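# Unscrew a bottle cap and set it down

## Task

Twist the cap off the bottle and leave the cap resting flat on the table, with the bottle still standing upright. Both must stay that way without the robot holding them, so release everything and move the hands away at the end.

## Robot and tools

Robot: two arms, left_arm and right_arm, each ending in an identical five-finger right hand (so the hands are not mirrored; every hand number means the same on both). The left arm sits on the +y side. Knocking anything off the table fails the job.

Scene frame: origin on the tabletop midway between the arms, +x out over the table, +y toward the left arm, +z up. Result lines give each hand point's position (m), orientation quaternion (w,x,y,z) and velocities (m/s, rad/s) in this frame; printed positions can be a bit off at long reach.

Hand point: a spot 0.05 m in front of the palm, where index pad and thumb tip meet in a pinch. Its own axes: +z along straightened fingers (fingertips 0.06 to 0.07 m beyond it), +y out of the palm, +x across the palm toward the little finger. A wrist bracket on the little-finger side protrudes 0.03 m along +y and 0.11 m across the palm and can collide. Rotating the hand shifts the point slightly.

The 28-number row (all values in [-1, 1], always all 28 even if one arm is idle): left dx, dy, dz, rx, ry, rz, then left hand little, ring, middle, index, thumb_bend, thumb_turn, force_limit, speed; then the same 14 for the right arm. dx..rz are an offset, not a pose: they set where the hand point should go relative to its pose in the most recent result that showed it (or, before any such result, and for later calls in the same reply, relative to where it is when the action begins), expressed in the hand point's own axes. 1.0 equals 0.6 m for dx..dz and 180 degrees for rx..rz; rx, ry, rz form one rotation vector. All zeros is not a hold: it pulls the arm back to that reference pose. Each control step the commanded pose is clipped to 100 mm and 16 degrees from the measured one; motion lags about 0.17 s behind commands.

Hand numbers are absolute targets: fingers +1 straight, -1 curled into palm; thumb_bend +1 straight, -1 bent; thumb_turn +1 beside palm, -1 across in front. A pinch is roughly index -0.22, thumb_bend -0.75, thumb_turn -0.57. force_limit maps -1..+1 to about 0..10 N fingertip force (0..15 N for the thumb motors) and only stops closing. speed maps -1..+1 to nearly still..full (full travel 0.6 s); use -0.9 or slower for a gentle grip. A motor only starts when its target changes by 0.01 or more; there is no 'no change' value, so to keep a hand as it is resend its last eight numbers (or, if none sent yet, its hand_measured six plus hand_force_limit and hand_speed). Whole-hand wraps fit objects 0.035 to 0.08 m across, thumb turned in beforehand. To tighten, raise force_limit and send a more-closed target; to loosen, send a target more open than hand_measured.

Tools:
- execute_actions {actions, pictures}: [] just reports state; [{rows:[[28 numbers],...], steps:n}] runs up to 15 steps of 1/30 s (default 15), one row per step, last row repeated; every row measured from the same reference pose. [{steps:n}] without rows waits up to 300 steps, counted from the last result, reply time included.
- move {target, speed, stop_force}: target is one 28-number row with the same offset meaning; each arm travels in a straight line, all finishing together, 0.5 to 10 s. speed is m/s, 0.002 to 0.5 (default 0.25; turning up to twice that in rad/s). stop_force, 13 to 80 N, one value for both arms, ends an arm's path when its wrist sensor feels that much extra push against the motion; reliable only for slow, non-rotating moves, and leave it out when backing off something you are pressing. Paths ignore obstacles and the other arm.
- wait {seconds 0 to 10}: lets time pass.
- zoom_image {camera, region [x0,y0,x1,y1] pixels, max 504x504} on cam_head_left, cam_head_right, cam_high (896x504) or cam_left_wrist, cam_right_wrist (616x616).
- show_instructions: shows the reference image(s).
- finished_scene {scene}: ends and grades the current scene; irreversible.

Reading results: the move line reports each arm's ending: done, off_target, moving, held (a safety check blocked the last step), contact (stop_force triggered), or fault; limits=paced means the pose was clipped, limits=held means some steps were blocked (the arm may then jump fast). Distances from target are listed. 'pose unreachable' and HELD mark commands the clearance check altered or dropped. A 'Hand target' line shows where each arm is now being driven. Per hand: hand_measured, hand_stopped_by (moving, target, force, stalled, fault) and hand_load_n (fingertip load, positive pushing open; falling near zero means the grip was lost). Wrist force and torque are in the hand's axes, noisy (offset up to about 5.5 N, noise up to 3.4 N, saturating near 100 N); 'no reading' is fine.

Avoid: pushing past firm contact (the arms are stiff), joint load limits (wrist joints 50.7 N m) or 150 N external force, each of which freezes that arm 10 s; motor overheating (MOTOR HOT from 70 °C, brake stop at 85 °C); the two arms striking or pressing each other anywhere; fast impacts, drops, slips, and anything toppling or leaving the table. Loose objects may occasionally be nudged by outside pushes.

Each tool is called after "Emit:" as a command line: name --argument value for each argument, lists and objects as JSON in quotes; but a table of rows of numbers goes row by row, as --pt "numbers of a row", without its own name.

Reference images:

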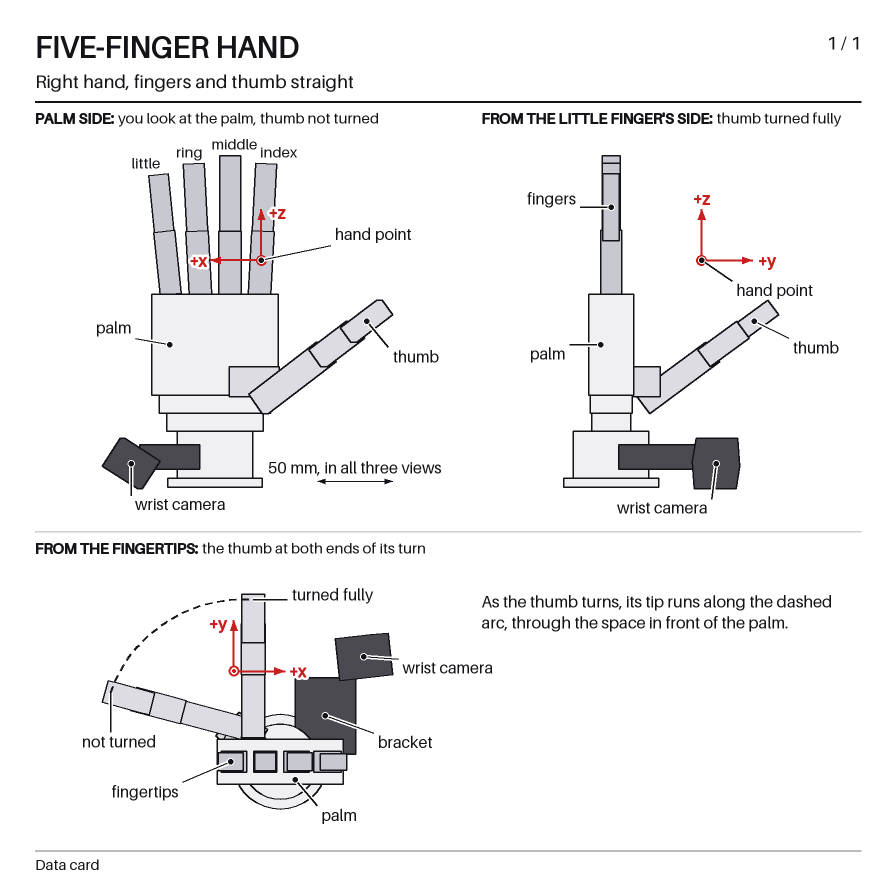

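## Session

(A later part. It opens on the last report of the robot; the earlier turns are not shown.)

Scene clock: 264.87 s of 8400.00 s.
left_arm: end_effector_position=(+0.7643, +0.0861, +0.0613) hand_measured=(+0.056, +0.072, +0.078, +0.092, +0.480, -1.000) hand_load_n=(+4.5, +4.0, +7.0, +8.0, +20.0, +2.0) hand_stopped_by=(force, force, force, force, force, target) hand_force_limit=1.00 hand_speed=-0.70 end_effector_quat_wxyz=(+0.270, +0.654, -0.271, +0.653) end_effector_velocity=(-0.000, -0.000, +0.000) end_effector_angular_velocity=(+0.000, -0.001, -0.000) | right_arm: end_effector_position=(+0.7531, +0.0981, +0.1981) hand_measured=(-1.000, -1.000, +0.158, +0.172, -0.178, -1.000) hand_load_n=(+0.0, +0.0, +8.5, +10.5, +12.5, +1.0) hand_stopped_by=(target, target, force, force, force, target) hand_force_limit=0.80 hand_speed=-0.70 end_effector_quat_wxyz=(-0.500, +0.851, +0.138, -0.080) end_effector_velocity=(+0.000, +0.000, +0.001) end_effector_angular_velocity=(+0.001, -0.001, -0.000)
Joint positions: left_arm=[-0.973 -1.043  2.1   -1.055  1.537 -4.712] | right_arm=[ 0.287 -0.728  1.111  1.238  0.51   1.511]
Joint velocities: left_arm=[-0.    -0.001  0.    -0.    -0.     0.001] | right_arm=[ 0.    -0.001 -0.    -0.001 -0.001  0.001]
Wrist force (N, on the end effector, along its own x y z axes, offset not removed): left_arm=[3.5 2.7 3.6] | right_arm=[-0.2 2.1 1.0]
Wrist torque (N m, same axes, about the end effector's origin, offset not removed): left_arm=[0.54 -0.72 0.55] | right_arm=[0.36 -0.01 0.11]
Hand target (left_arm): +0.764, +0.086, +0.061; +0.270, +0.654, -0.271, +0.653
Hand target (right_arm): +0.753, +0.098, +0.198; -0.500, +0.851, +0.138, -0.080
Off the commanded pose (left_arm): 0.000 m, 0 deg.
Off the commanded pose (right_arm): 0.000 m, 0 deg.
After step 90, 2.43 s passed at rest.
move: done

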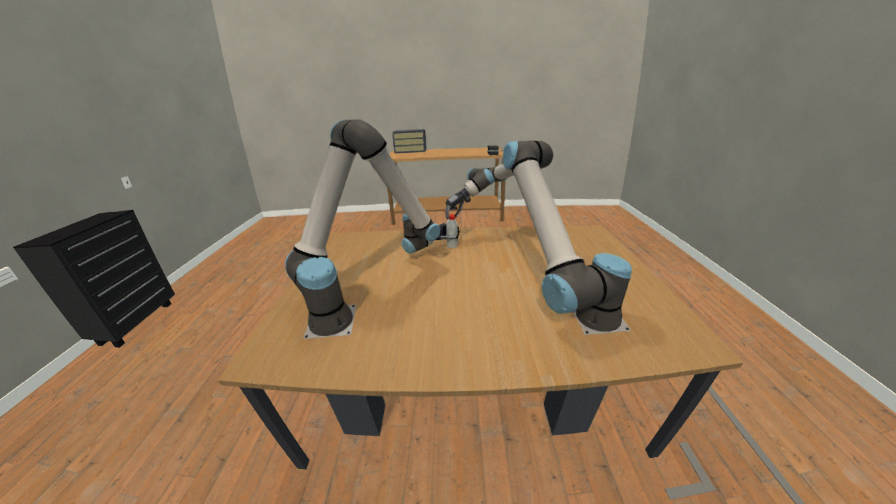

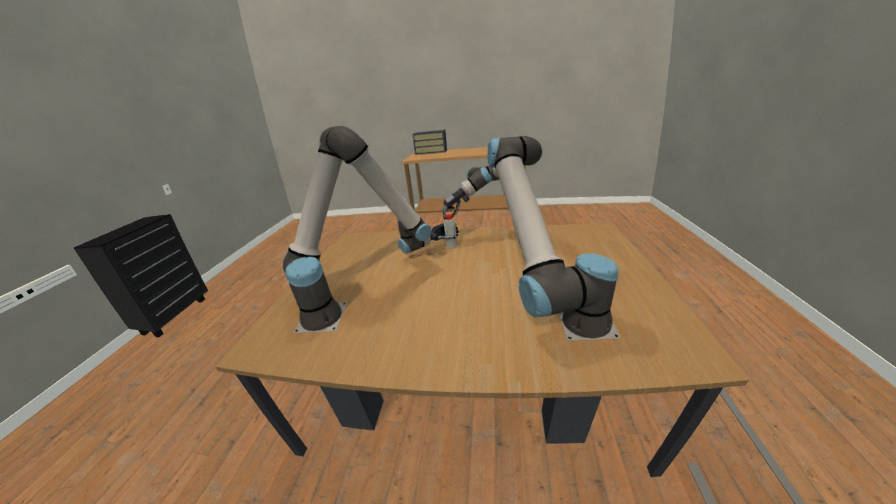

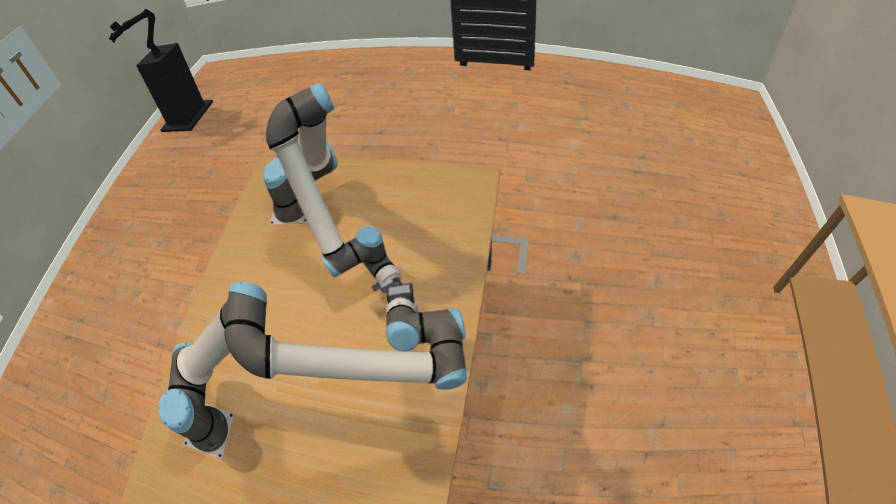

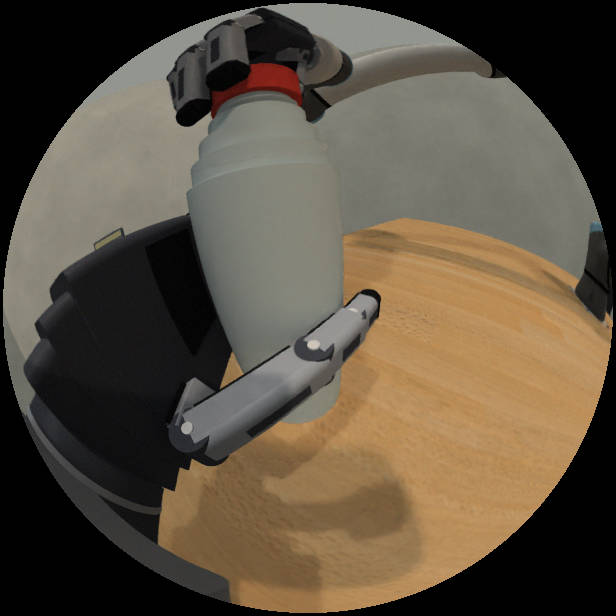

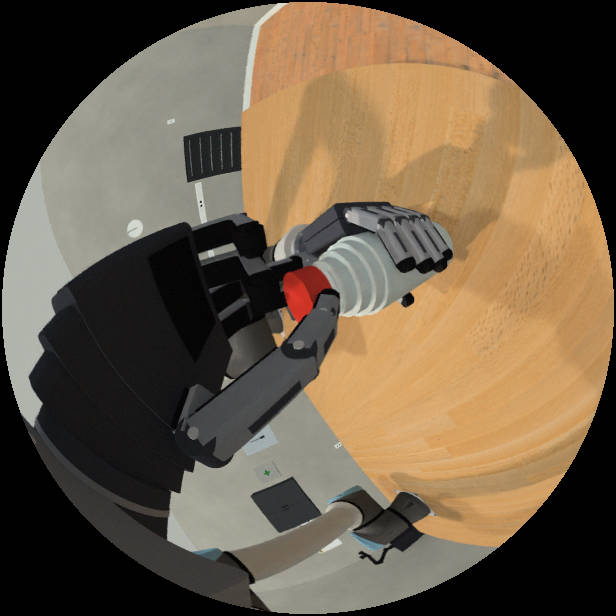

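Emit:
move --target '[0,0,0,0,0,0,-1,-1,-1,-1,-1,-1,1,-0.7,0,-0.058,-0.0327,0,0,0,-1,-1,-0.5,-0.5,-1,-1,0.8,-0.7]' --speed 0.04

Emit:
move --target '[0,0,0,0,0,0,1,1,1,1,1,-1,1,-0.7,-0.167,0.163,-0.29,0,0.145,0.082,-1,-1,-0.5,-0.5,-1,-1,0.8,-0.7]' --speed 0.2

Emit:
move --target '[0,-0.01,-0.25,0,0,0,1,1,1,1,1,-1,1,-0.7,0,0.288,0.162,0,0,0,-1,-1,-0.5,-0.5,-1,-1,0.8,-0.7]' --speed 0.15

Emit:
zoom_image --camera "cam_head_left" --region '[430, 200, 530, 270]'

Scene clock: 278.87 s of 8400.00 s.
left_arm: end_effector_position=(+0.7643, +0.0861, +0.0613) hand_measured=(+0.056, +0.072, +0.078, +0.092, +0.480, -1.000) hand_load_n=(+3.5, +3.5, +7.0, +8.0, +20.0, +2.5) hand_stopped_by=(force, force, force, force, force, target) hand_force_limit=1.00 hand_speed=-0.70 end_effector_quat_wxyz=(+0.270, +0.654, -0.271, +0.653) end_effector_velocity=(-0.001, -0.001, -0.001) end_effector_angular_velocity=(+0.000, +0.001, -0.001) | right_arm: end_effector_position=(+0.7531, +0.0980, +0.2377) hand_measured=(-1.000, -1.000, +0.158, +0.172, -0.178, -1.000) hand_load_n=(+0.0, +0.0, +7.5, +9.0, +13.5, +0.5) hand_stopped_by=(target, target, force, force, force, target) hand_force_limit=0.80 hand_speed=-0.70 end_effector_quat_wxyz=(-0.500, +0.851, +0.138, -0.080) end_effector_velocity=(-0.000, +0.000, +0.003) end_effector_angular_velocity=(+0.000, -0.000, -0.000)
Joint positions: left_arm=[-0.973 -1.043  2.1   -1.055  1.537 -4.712] | right_arm=[ 0.287 -0.754  1.085  1.291  0.51   1.51 ]
Joint velocities: left_arm=[-0.001  0.001 -0.     0.     0.    -0.   ] | right_arm=[-0.    -0.002 -0.002  0.003 -0.     0.   ]
Wrist force (N, on the end effector, along its own x y z axes, offset not removed): left_arm=[2.5 3.4 -0.7] | right_arm=[1.4 2.3 -3.5]
Wrist torque (N m, same axes, about the end effector's origin, offset not removed): left_arm=[0.84 0.07 0.39] | right_arm=[0.29 -0.14 0.05]
Hand target (left_arm): +0.764, +0.086, +0.061; +0.270, +0.654, -0.271, +0.653
Hand target (right_arm): +0.753, +0.098, +0.238; -0.500, +0.851, +0.138, -0.080
Off the commanded pose (left_arm): 0.000 m, 0 deg.
Off the commanded pose (right_arm): 0.000 m, 0 deg.
After step 90, 9.60 s passed at rest.
move: done

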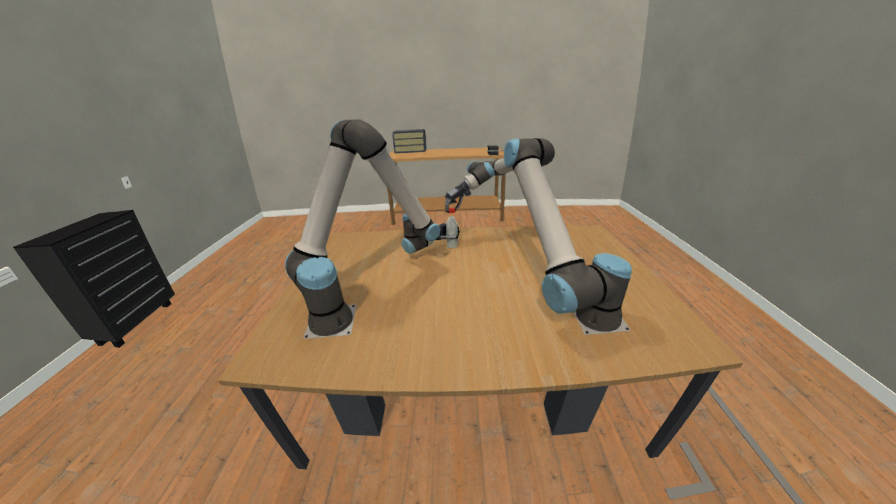

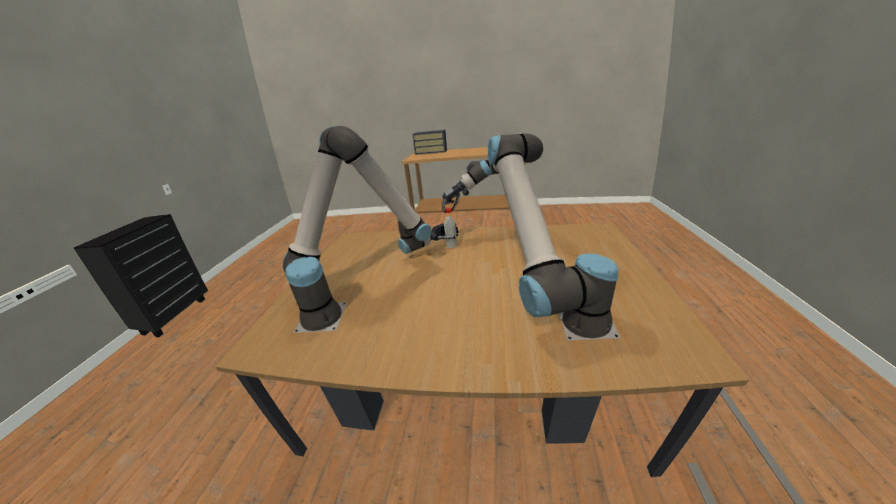

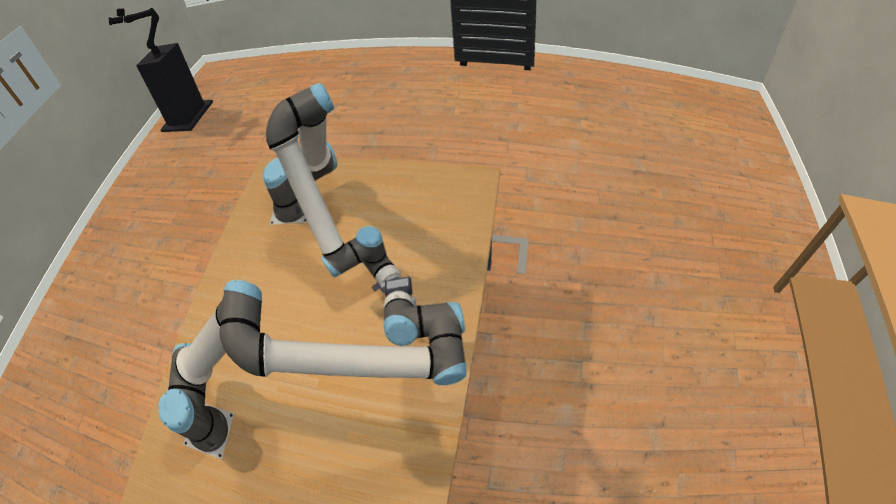

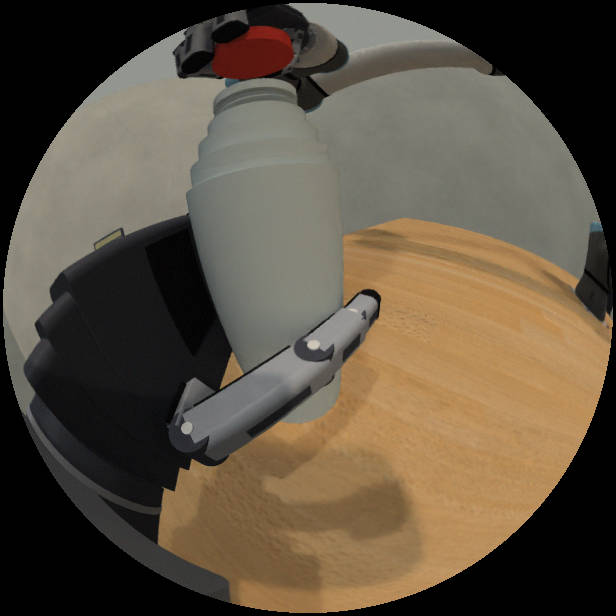

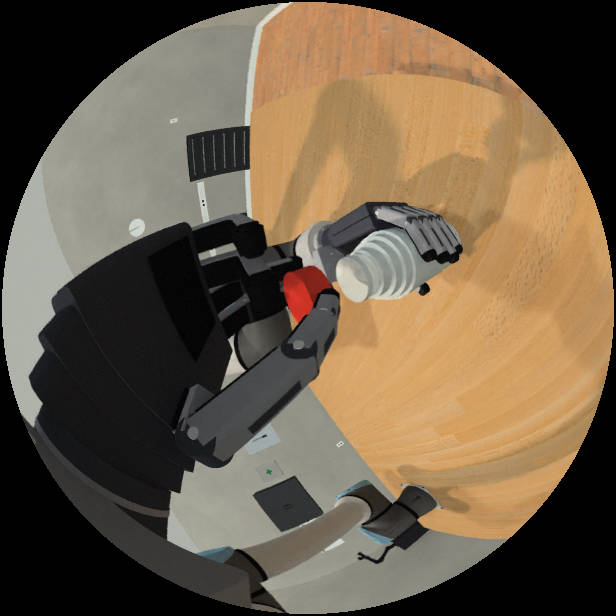

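Scene clock: 281.03 s of 8400.00 s.
left_arm: end_effector_position=(+0.7643, +0.0861, +0.0613) hand_measured=(+1.000, +1.000, +1.000, +1.000, +1.000, -1.000) hand_load_n=(+0.0, +0.0, +0.0, +0.0, +0.0, +0.0) hand_stopped_by=(target, target, target, target, target, target) hand_force_limit=1.00 hand_speed=-0.70 end_effector_quat_wxyz=(+0.270, +0.654, -0.271, +0.653) end_effector_velocity=(-0.001, -0.000, -0.001) end_effector_angular_velocity=(-0.000, +0.002, -0.000) | right_arm: end_effector_position=(+0.7208, -0.1229, +0.2370) hand_measured=(-1.000, -1.000, +0.158, +0.172, -0.178, -1.000) hand_load_n=(+0.0, +0.0, +7.5, +9.0, +13.5, +0.5) hand_stopped_by=(target, target, force, force, force, target) hand_force_limit=0.80 hand_speed=-0.70 end_effector_quat_wxyz=(-0.504, +0.858, -0.087, +0.051) end_effector_velocity=(-0.000, -0.001, +0.000) end_effector_angular_velocity=(-0.000, +0.000, -0.001)
Joint positions: left_arm=[-0.973 -1.043  2.1   -1.055  1.537 -4.712] | right_arm=[-0.007 -1.137  1.642  0.724  0.543  1.965]
Joint velocities: left_arm=[-0.001  0.001  0.     0.    -0.001 -0.001] | right_arm=[-0.001 -0.001  0.001 -0.001  0.001  0.001]
Wrist force (N, on the end effector, along its own x y z axes, offset not removed): left_arm=[1.1 1.7 -0.7] | right_arm=[0.7 0.0 -2.8]
Wrist torque (N m, same axes, about the end effector's origin, offset not removed): left_arm=[0.59 0.02 0.39] | right_arm=[-0.12 0.06 -0.10]
Hand target (left_arm): +0.764, +0.086, +0.061; +0.270, +0.654, -0.271, +0.653
Hand target (right_arm): +0.721, -0.123, +0.237; -0.504, +0.858, -0.087, +0.051
Off the commanded pose (left_arm): 0.000 m, 0 deg.
Off the commanded pose (right_arm): 0.000 m, 0 deg.
move: done

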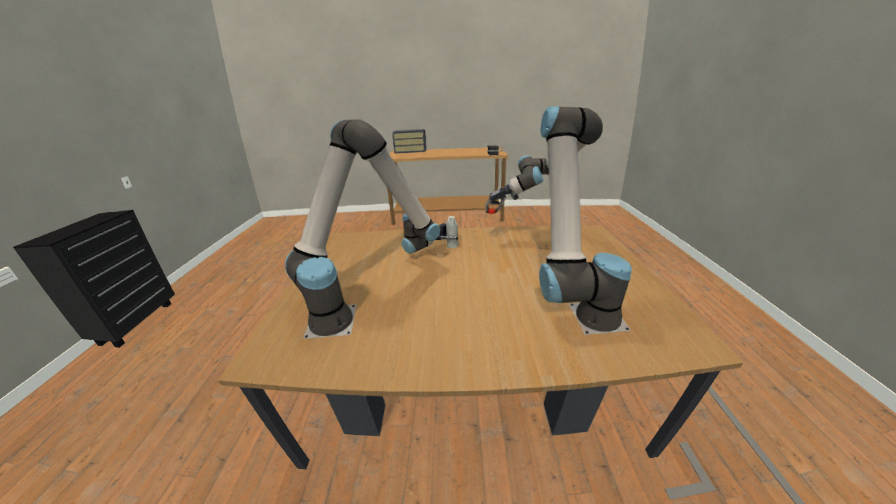

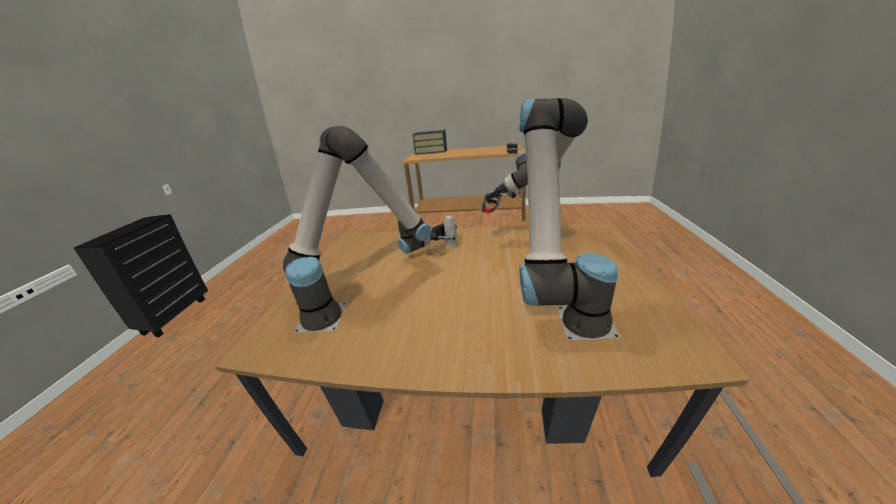

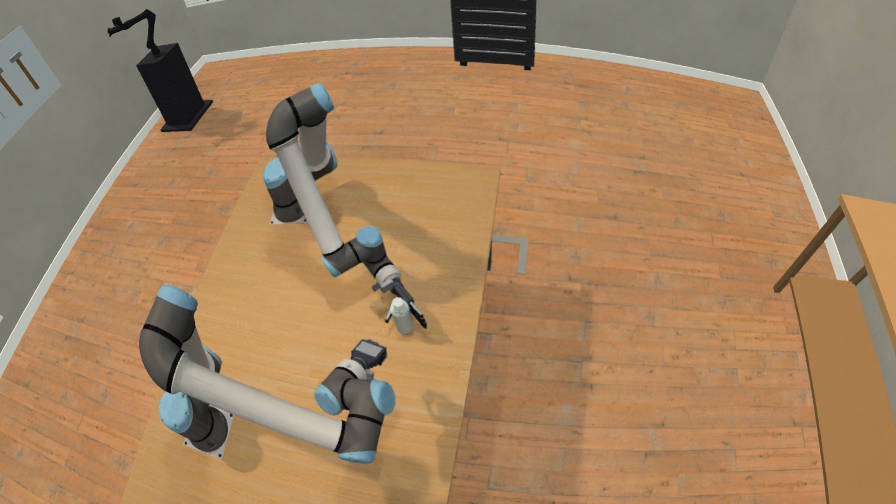

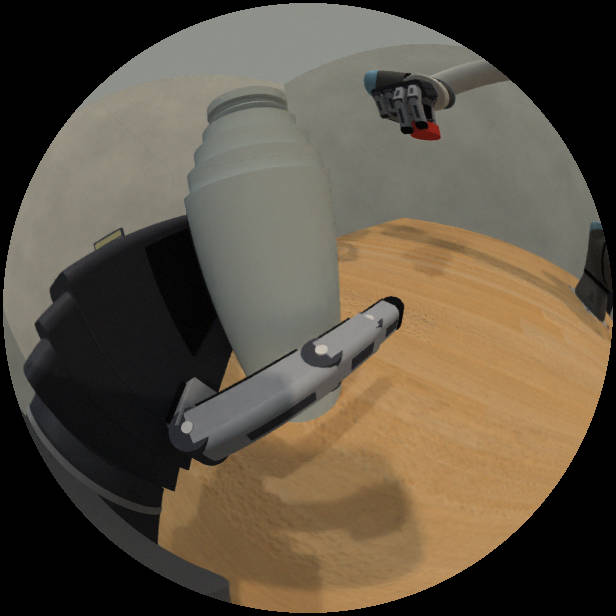

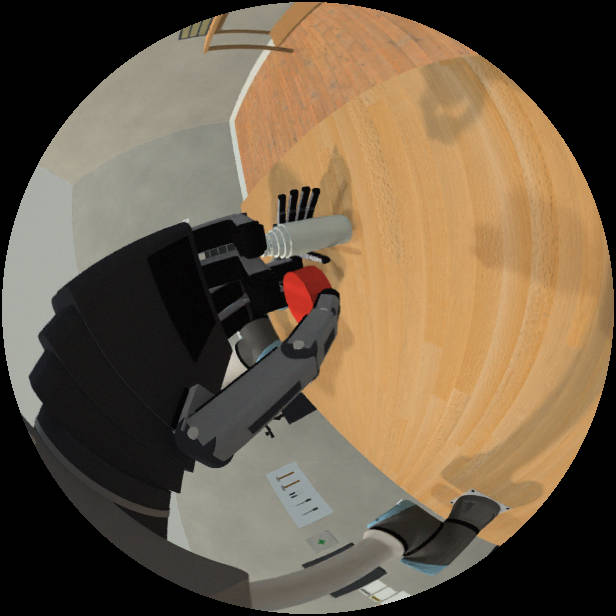

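Scene clock: 282.97 s of 8400.00 s.
left_arm: end_effector_position=(+0.6626, +0.1962, +0.0614) hand_measured=(+1.000, +1.000, +1.000, +1.000, +1.000, -1.000) hand_load_n=(+0.0, +0.0, +0.0, +0.0, +0.0, +0.0) hand_stopped_by=(target, target, target, target, target, target) hand_force_limit=1.00 hand_speed=-0.70 end_effector_quat_wxyz=(+0.270, +0.654, -0.271, +0.653) end_effector_velocity=(-0.001, +0.001, +0.000) end_effector_angular_velocity=(+0.000, -0.001, +0.000) | right_arm: end_effector_position=(+0.7209, -0.1224, +0.0391) hand_measured=(-1.000, -1.000, +0.158, +0.172, -0.178, -1.000) hand_load_n=(+0.0, +0.0, +7.5, +9.0, +13.5, +0.5) hand_stopped_by=(target, target, force, force, force, target) hand_force_limit=0.80 hand_speed=-0.70 end_effector_quat_wxyz=(-0.504, +0.858, -0.087, +0.051) end_effector_velocity=(+0.000, +0.000, -0.002) end_effector_angular_velocity=(+0.000, -0.001, -0.000)
Joint positions: left_arm=[-0.971 -1.176  2.381 -1.203  1.54  -4.712] | right_arm=[-0.006 -0.938  1.745  0.421  0.543  1.967]
Joint velocities: left_arm=[ 0.    -0.002  0.003 -0.002  0.     0.001] | right_arm=[ 0.     0.002  0.    -0.004 -0.     0.001]
Wrist force (N, on the end effector, along its own x y z axes, offset not removed): left_arm=[1.2 2.5 1.6] | right_arm=[1.1 0.5 -3.2]
Wrist torque (N m, same axes, about the end effector's origin, offset not removed): left_arm=[0.62 -0.09 0.43] | right_arm=[-0.01 -0.02 -0.06]
Hand target (left_arm): +0.662, +0.196, +0.061; +0.270, +0.654, -0.271, +0.653
Hand target (right_arm): +0.721, -0.122, +0.039; -0.504, +0.858, -0.087, +0.051
Off the commanded pose (left_arm): 0.000 m, 0 deg.
Off the commanded pose (right_arm): 0.000 m, 0 deg.
move: done

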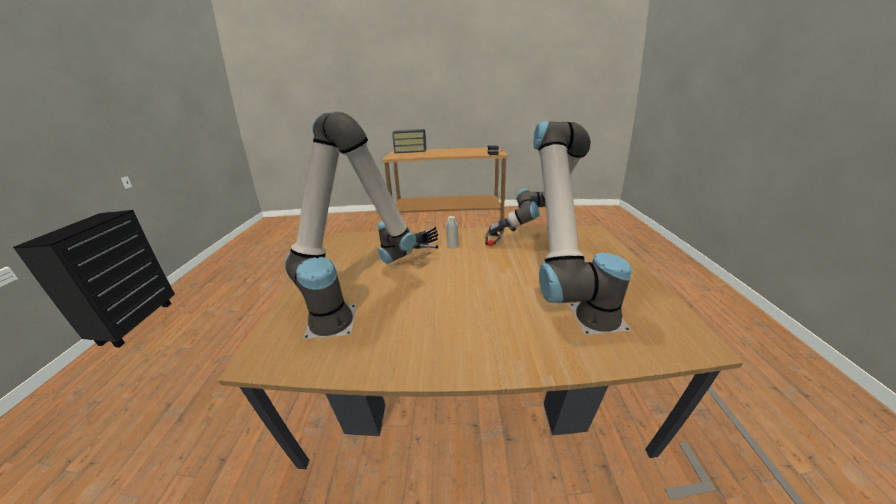

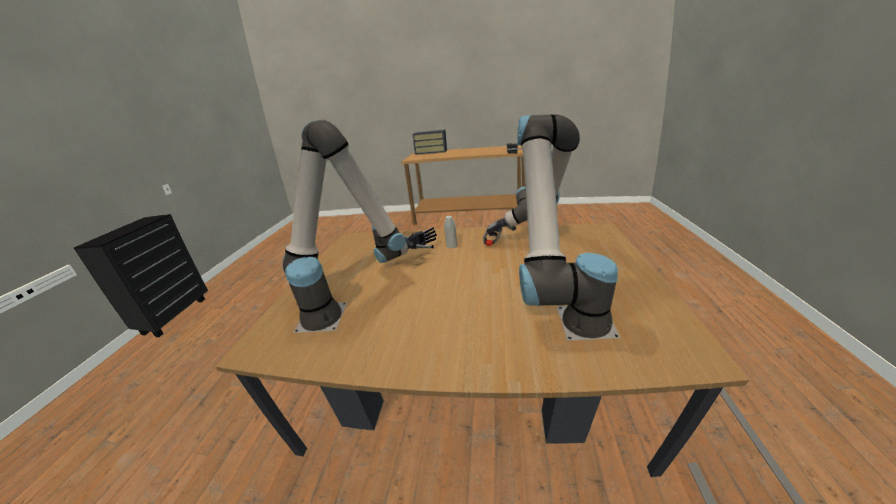

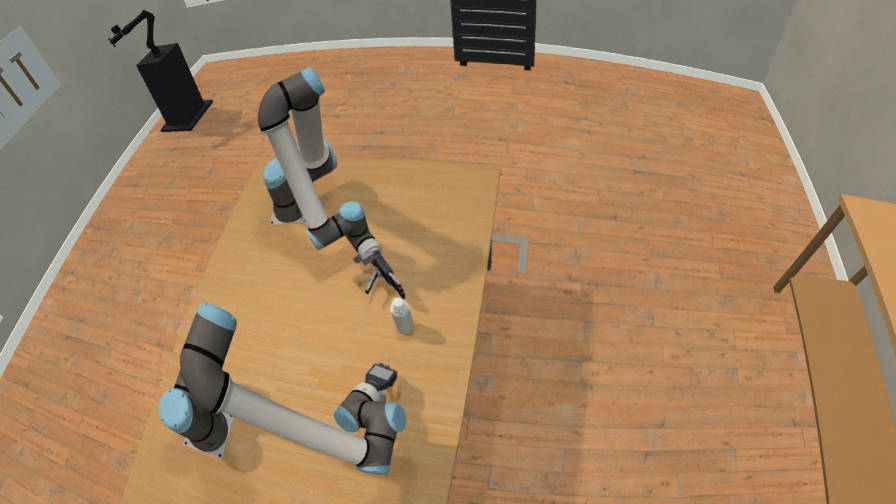

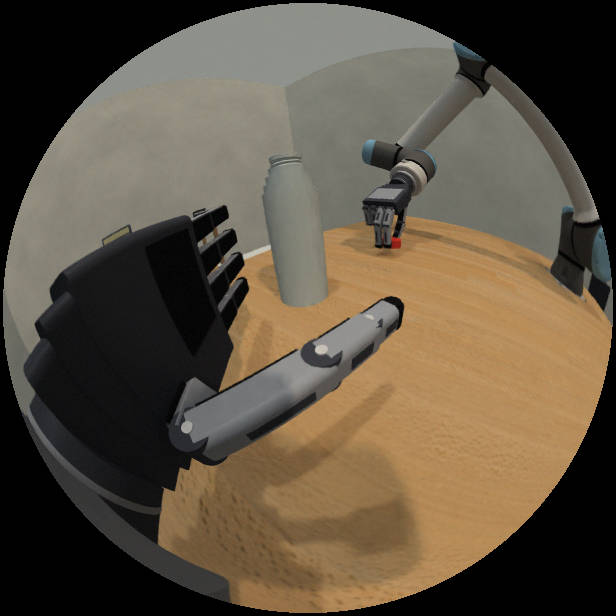

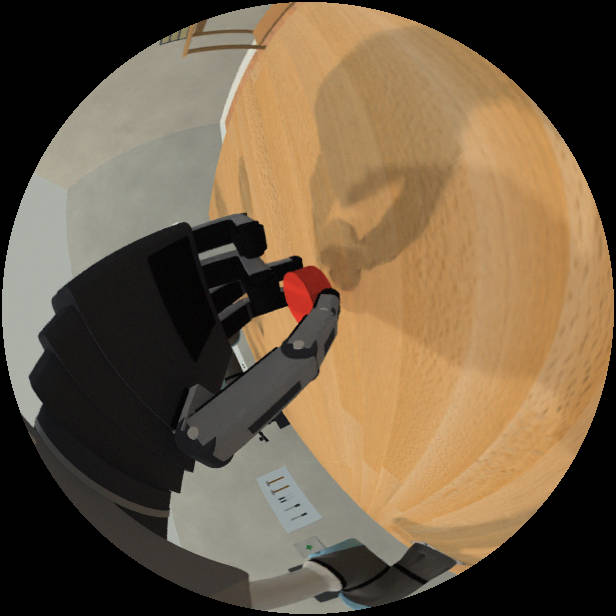

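Region (430, 200, 530, 270) of cam_head_left's 896x504 image, scaled by 5.040, with more detail than that image has; it fills the top 353 rows of this view, and the rest is white.

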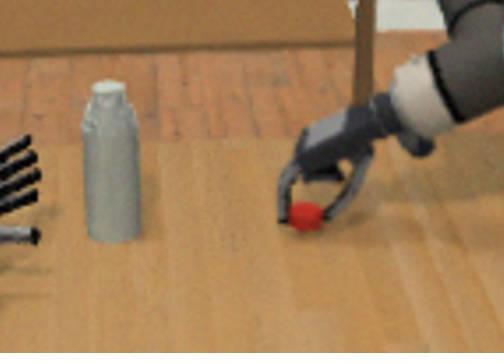

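Emit:
move --target '[0,0,0,0,0,0,1,1,1,1,1,-1,1,-0.7,0,0.048,0.027,0,0,0,-1,-1,-0.5,-0.5,-1,-1,0.8,-0.7]' --speed 0.005 --stop_force 13

Scene clock: 290.03 s of 8400.00 s.
left_arm: end_effector_position=(+0.6626, +0.1963, +0.0614) hand_measured=(+1.000, +1.000, +1.000, +1.000, +1.000, -1.000) hand_load_n=(+0.0, +0.0, +0.0, +0.0, +0.0, +0.0) hand_stopped_by=(target, target, target, target, target, target) hand_force_limit=1.00 hand_speed=-0.70 end_effector_quat_wxyz=(+0.270, +0.654, -0.271, +0.653) end_effector_velocity=(-0.000, -0.000, -0.001) end_effector_angular_velocity=(+0.002, +0.000, -0.001) | right_arm: end_effector_position=(+0.7210, -0.1223, +0.0208) hand_measured=(-1.000, -1.000, +0.158, +0.172, -0.178, -1.000) hand_load_n=(+0.0, +0.0, +7.5, +9.0, +13.5, +0.5) hand_stopped_by=(target, target, force, force, force, target) hand_force_limit=0.80 hand_speed=-0.70 end_effector_quat_wxyz=(-0.504, +0.858, -0.087, +0.051) end_effector_velocity=(-0.000, -0.000, +0.001) end_effector_angular_velocity=(-0.000, +0.002, -0.001)
Joint positions: left_arm=[-0.971 -1.176  2.381 -1.203  1.54  -4.712] | right_arm=[-0.006 -0.916  1.748  0.395  0.543  1.967]
Joint velocities: left_arm=[-0.     0.001  0.     0.     0.     0.001] | right_arm=[ 0.    -0.001 -0.     0.003  0.001  0.001]
Wrist force (N, on the end effector, along its own x y z axes, offset not removed): left_arm=[1.4 1.8 0.8] | right_arm=[-1.3 -18.0 -16.3]
Wrist torque (N m, same axes, about the end effector's origin, offset not removed): left_arm=[0.50 -0.12 0.41] | right_arm=[0.68 0.22 -0.40]
Hand target (left_arm): +0.663, +0.196, +0.061; +0.270, +0.654, -0.271, +0.653
Hand target (right_arm): +0.721, -0.122, +0.021; -0.504, +0.858, -0.087, +0.051
Off the commanded pose (left_arm): 0.000 m, 0 deg.
Off the commanded pose (right_arm): 0.015 m, 0 deg.
After step 90, 0.10 s passed at rest.
move: contact (right_arm)

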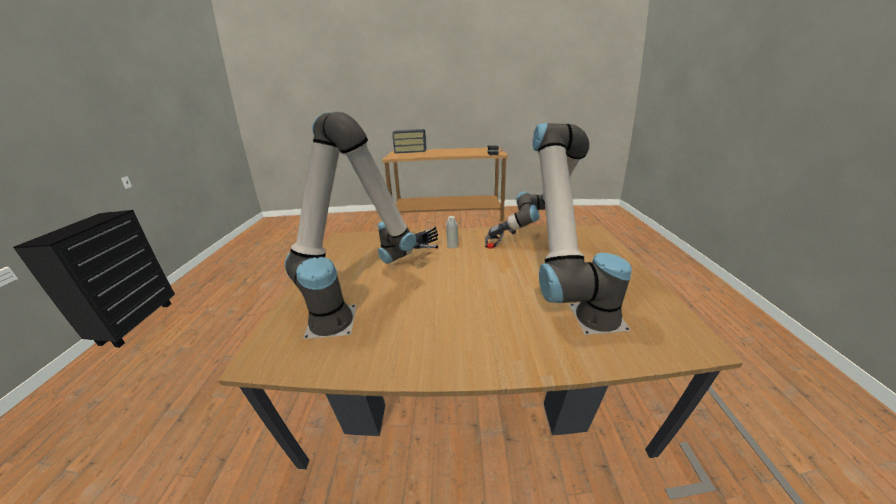

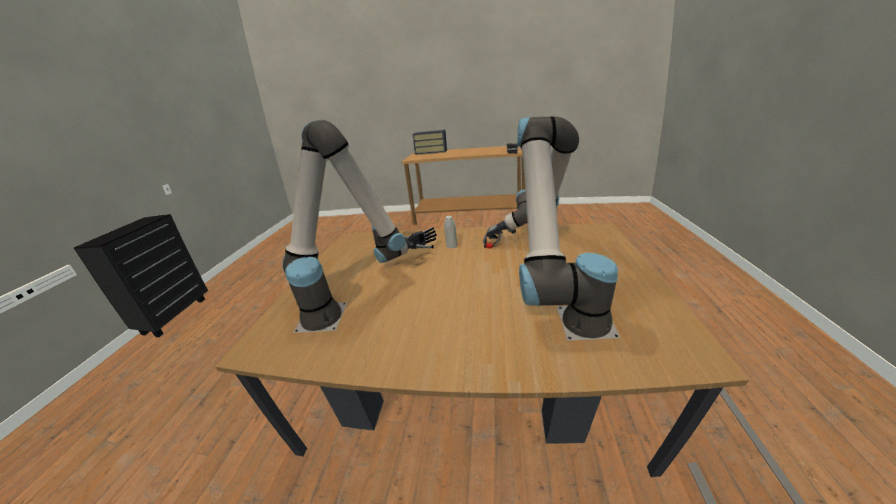

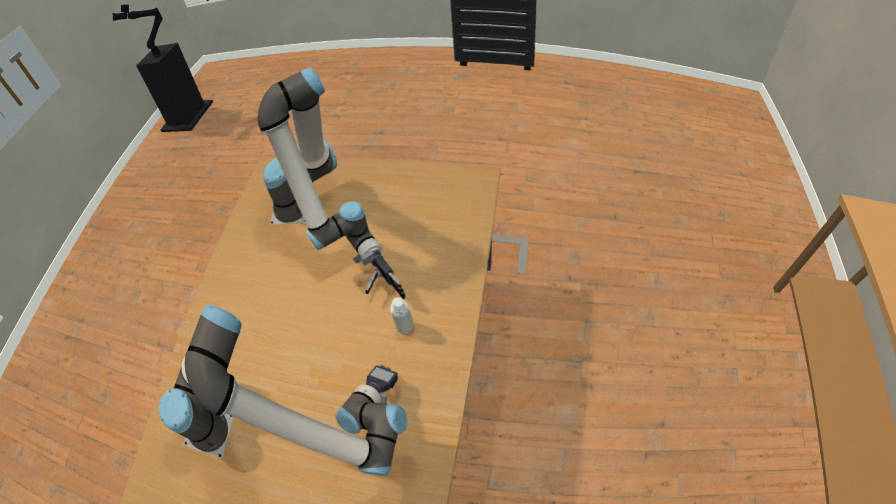

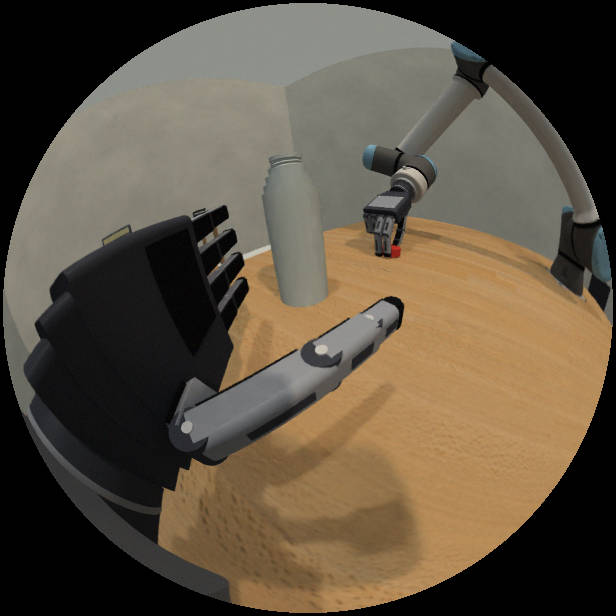

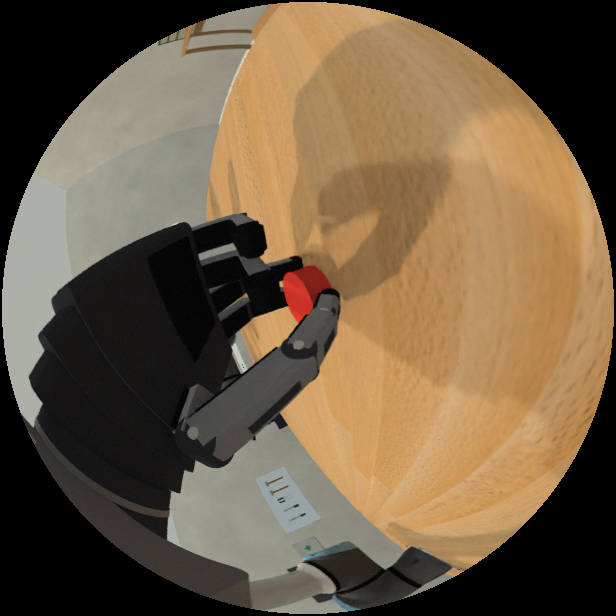

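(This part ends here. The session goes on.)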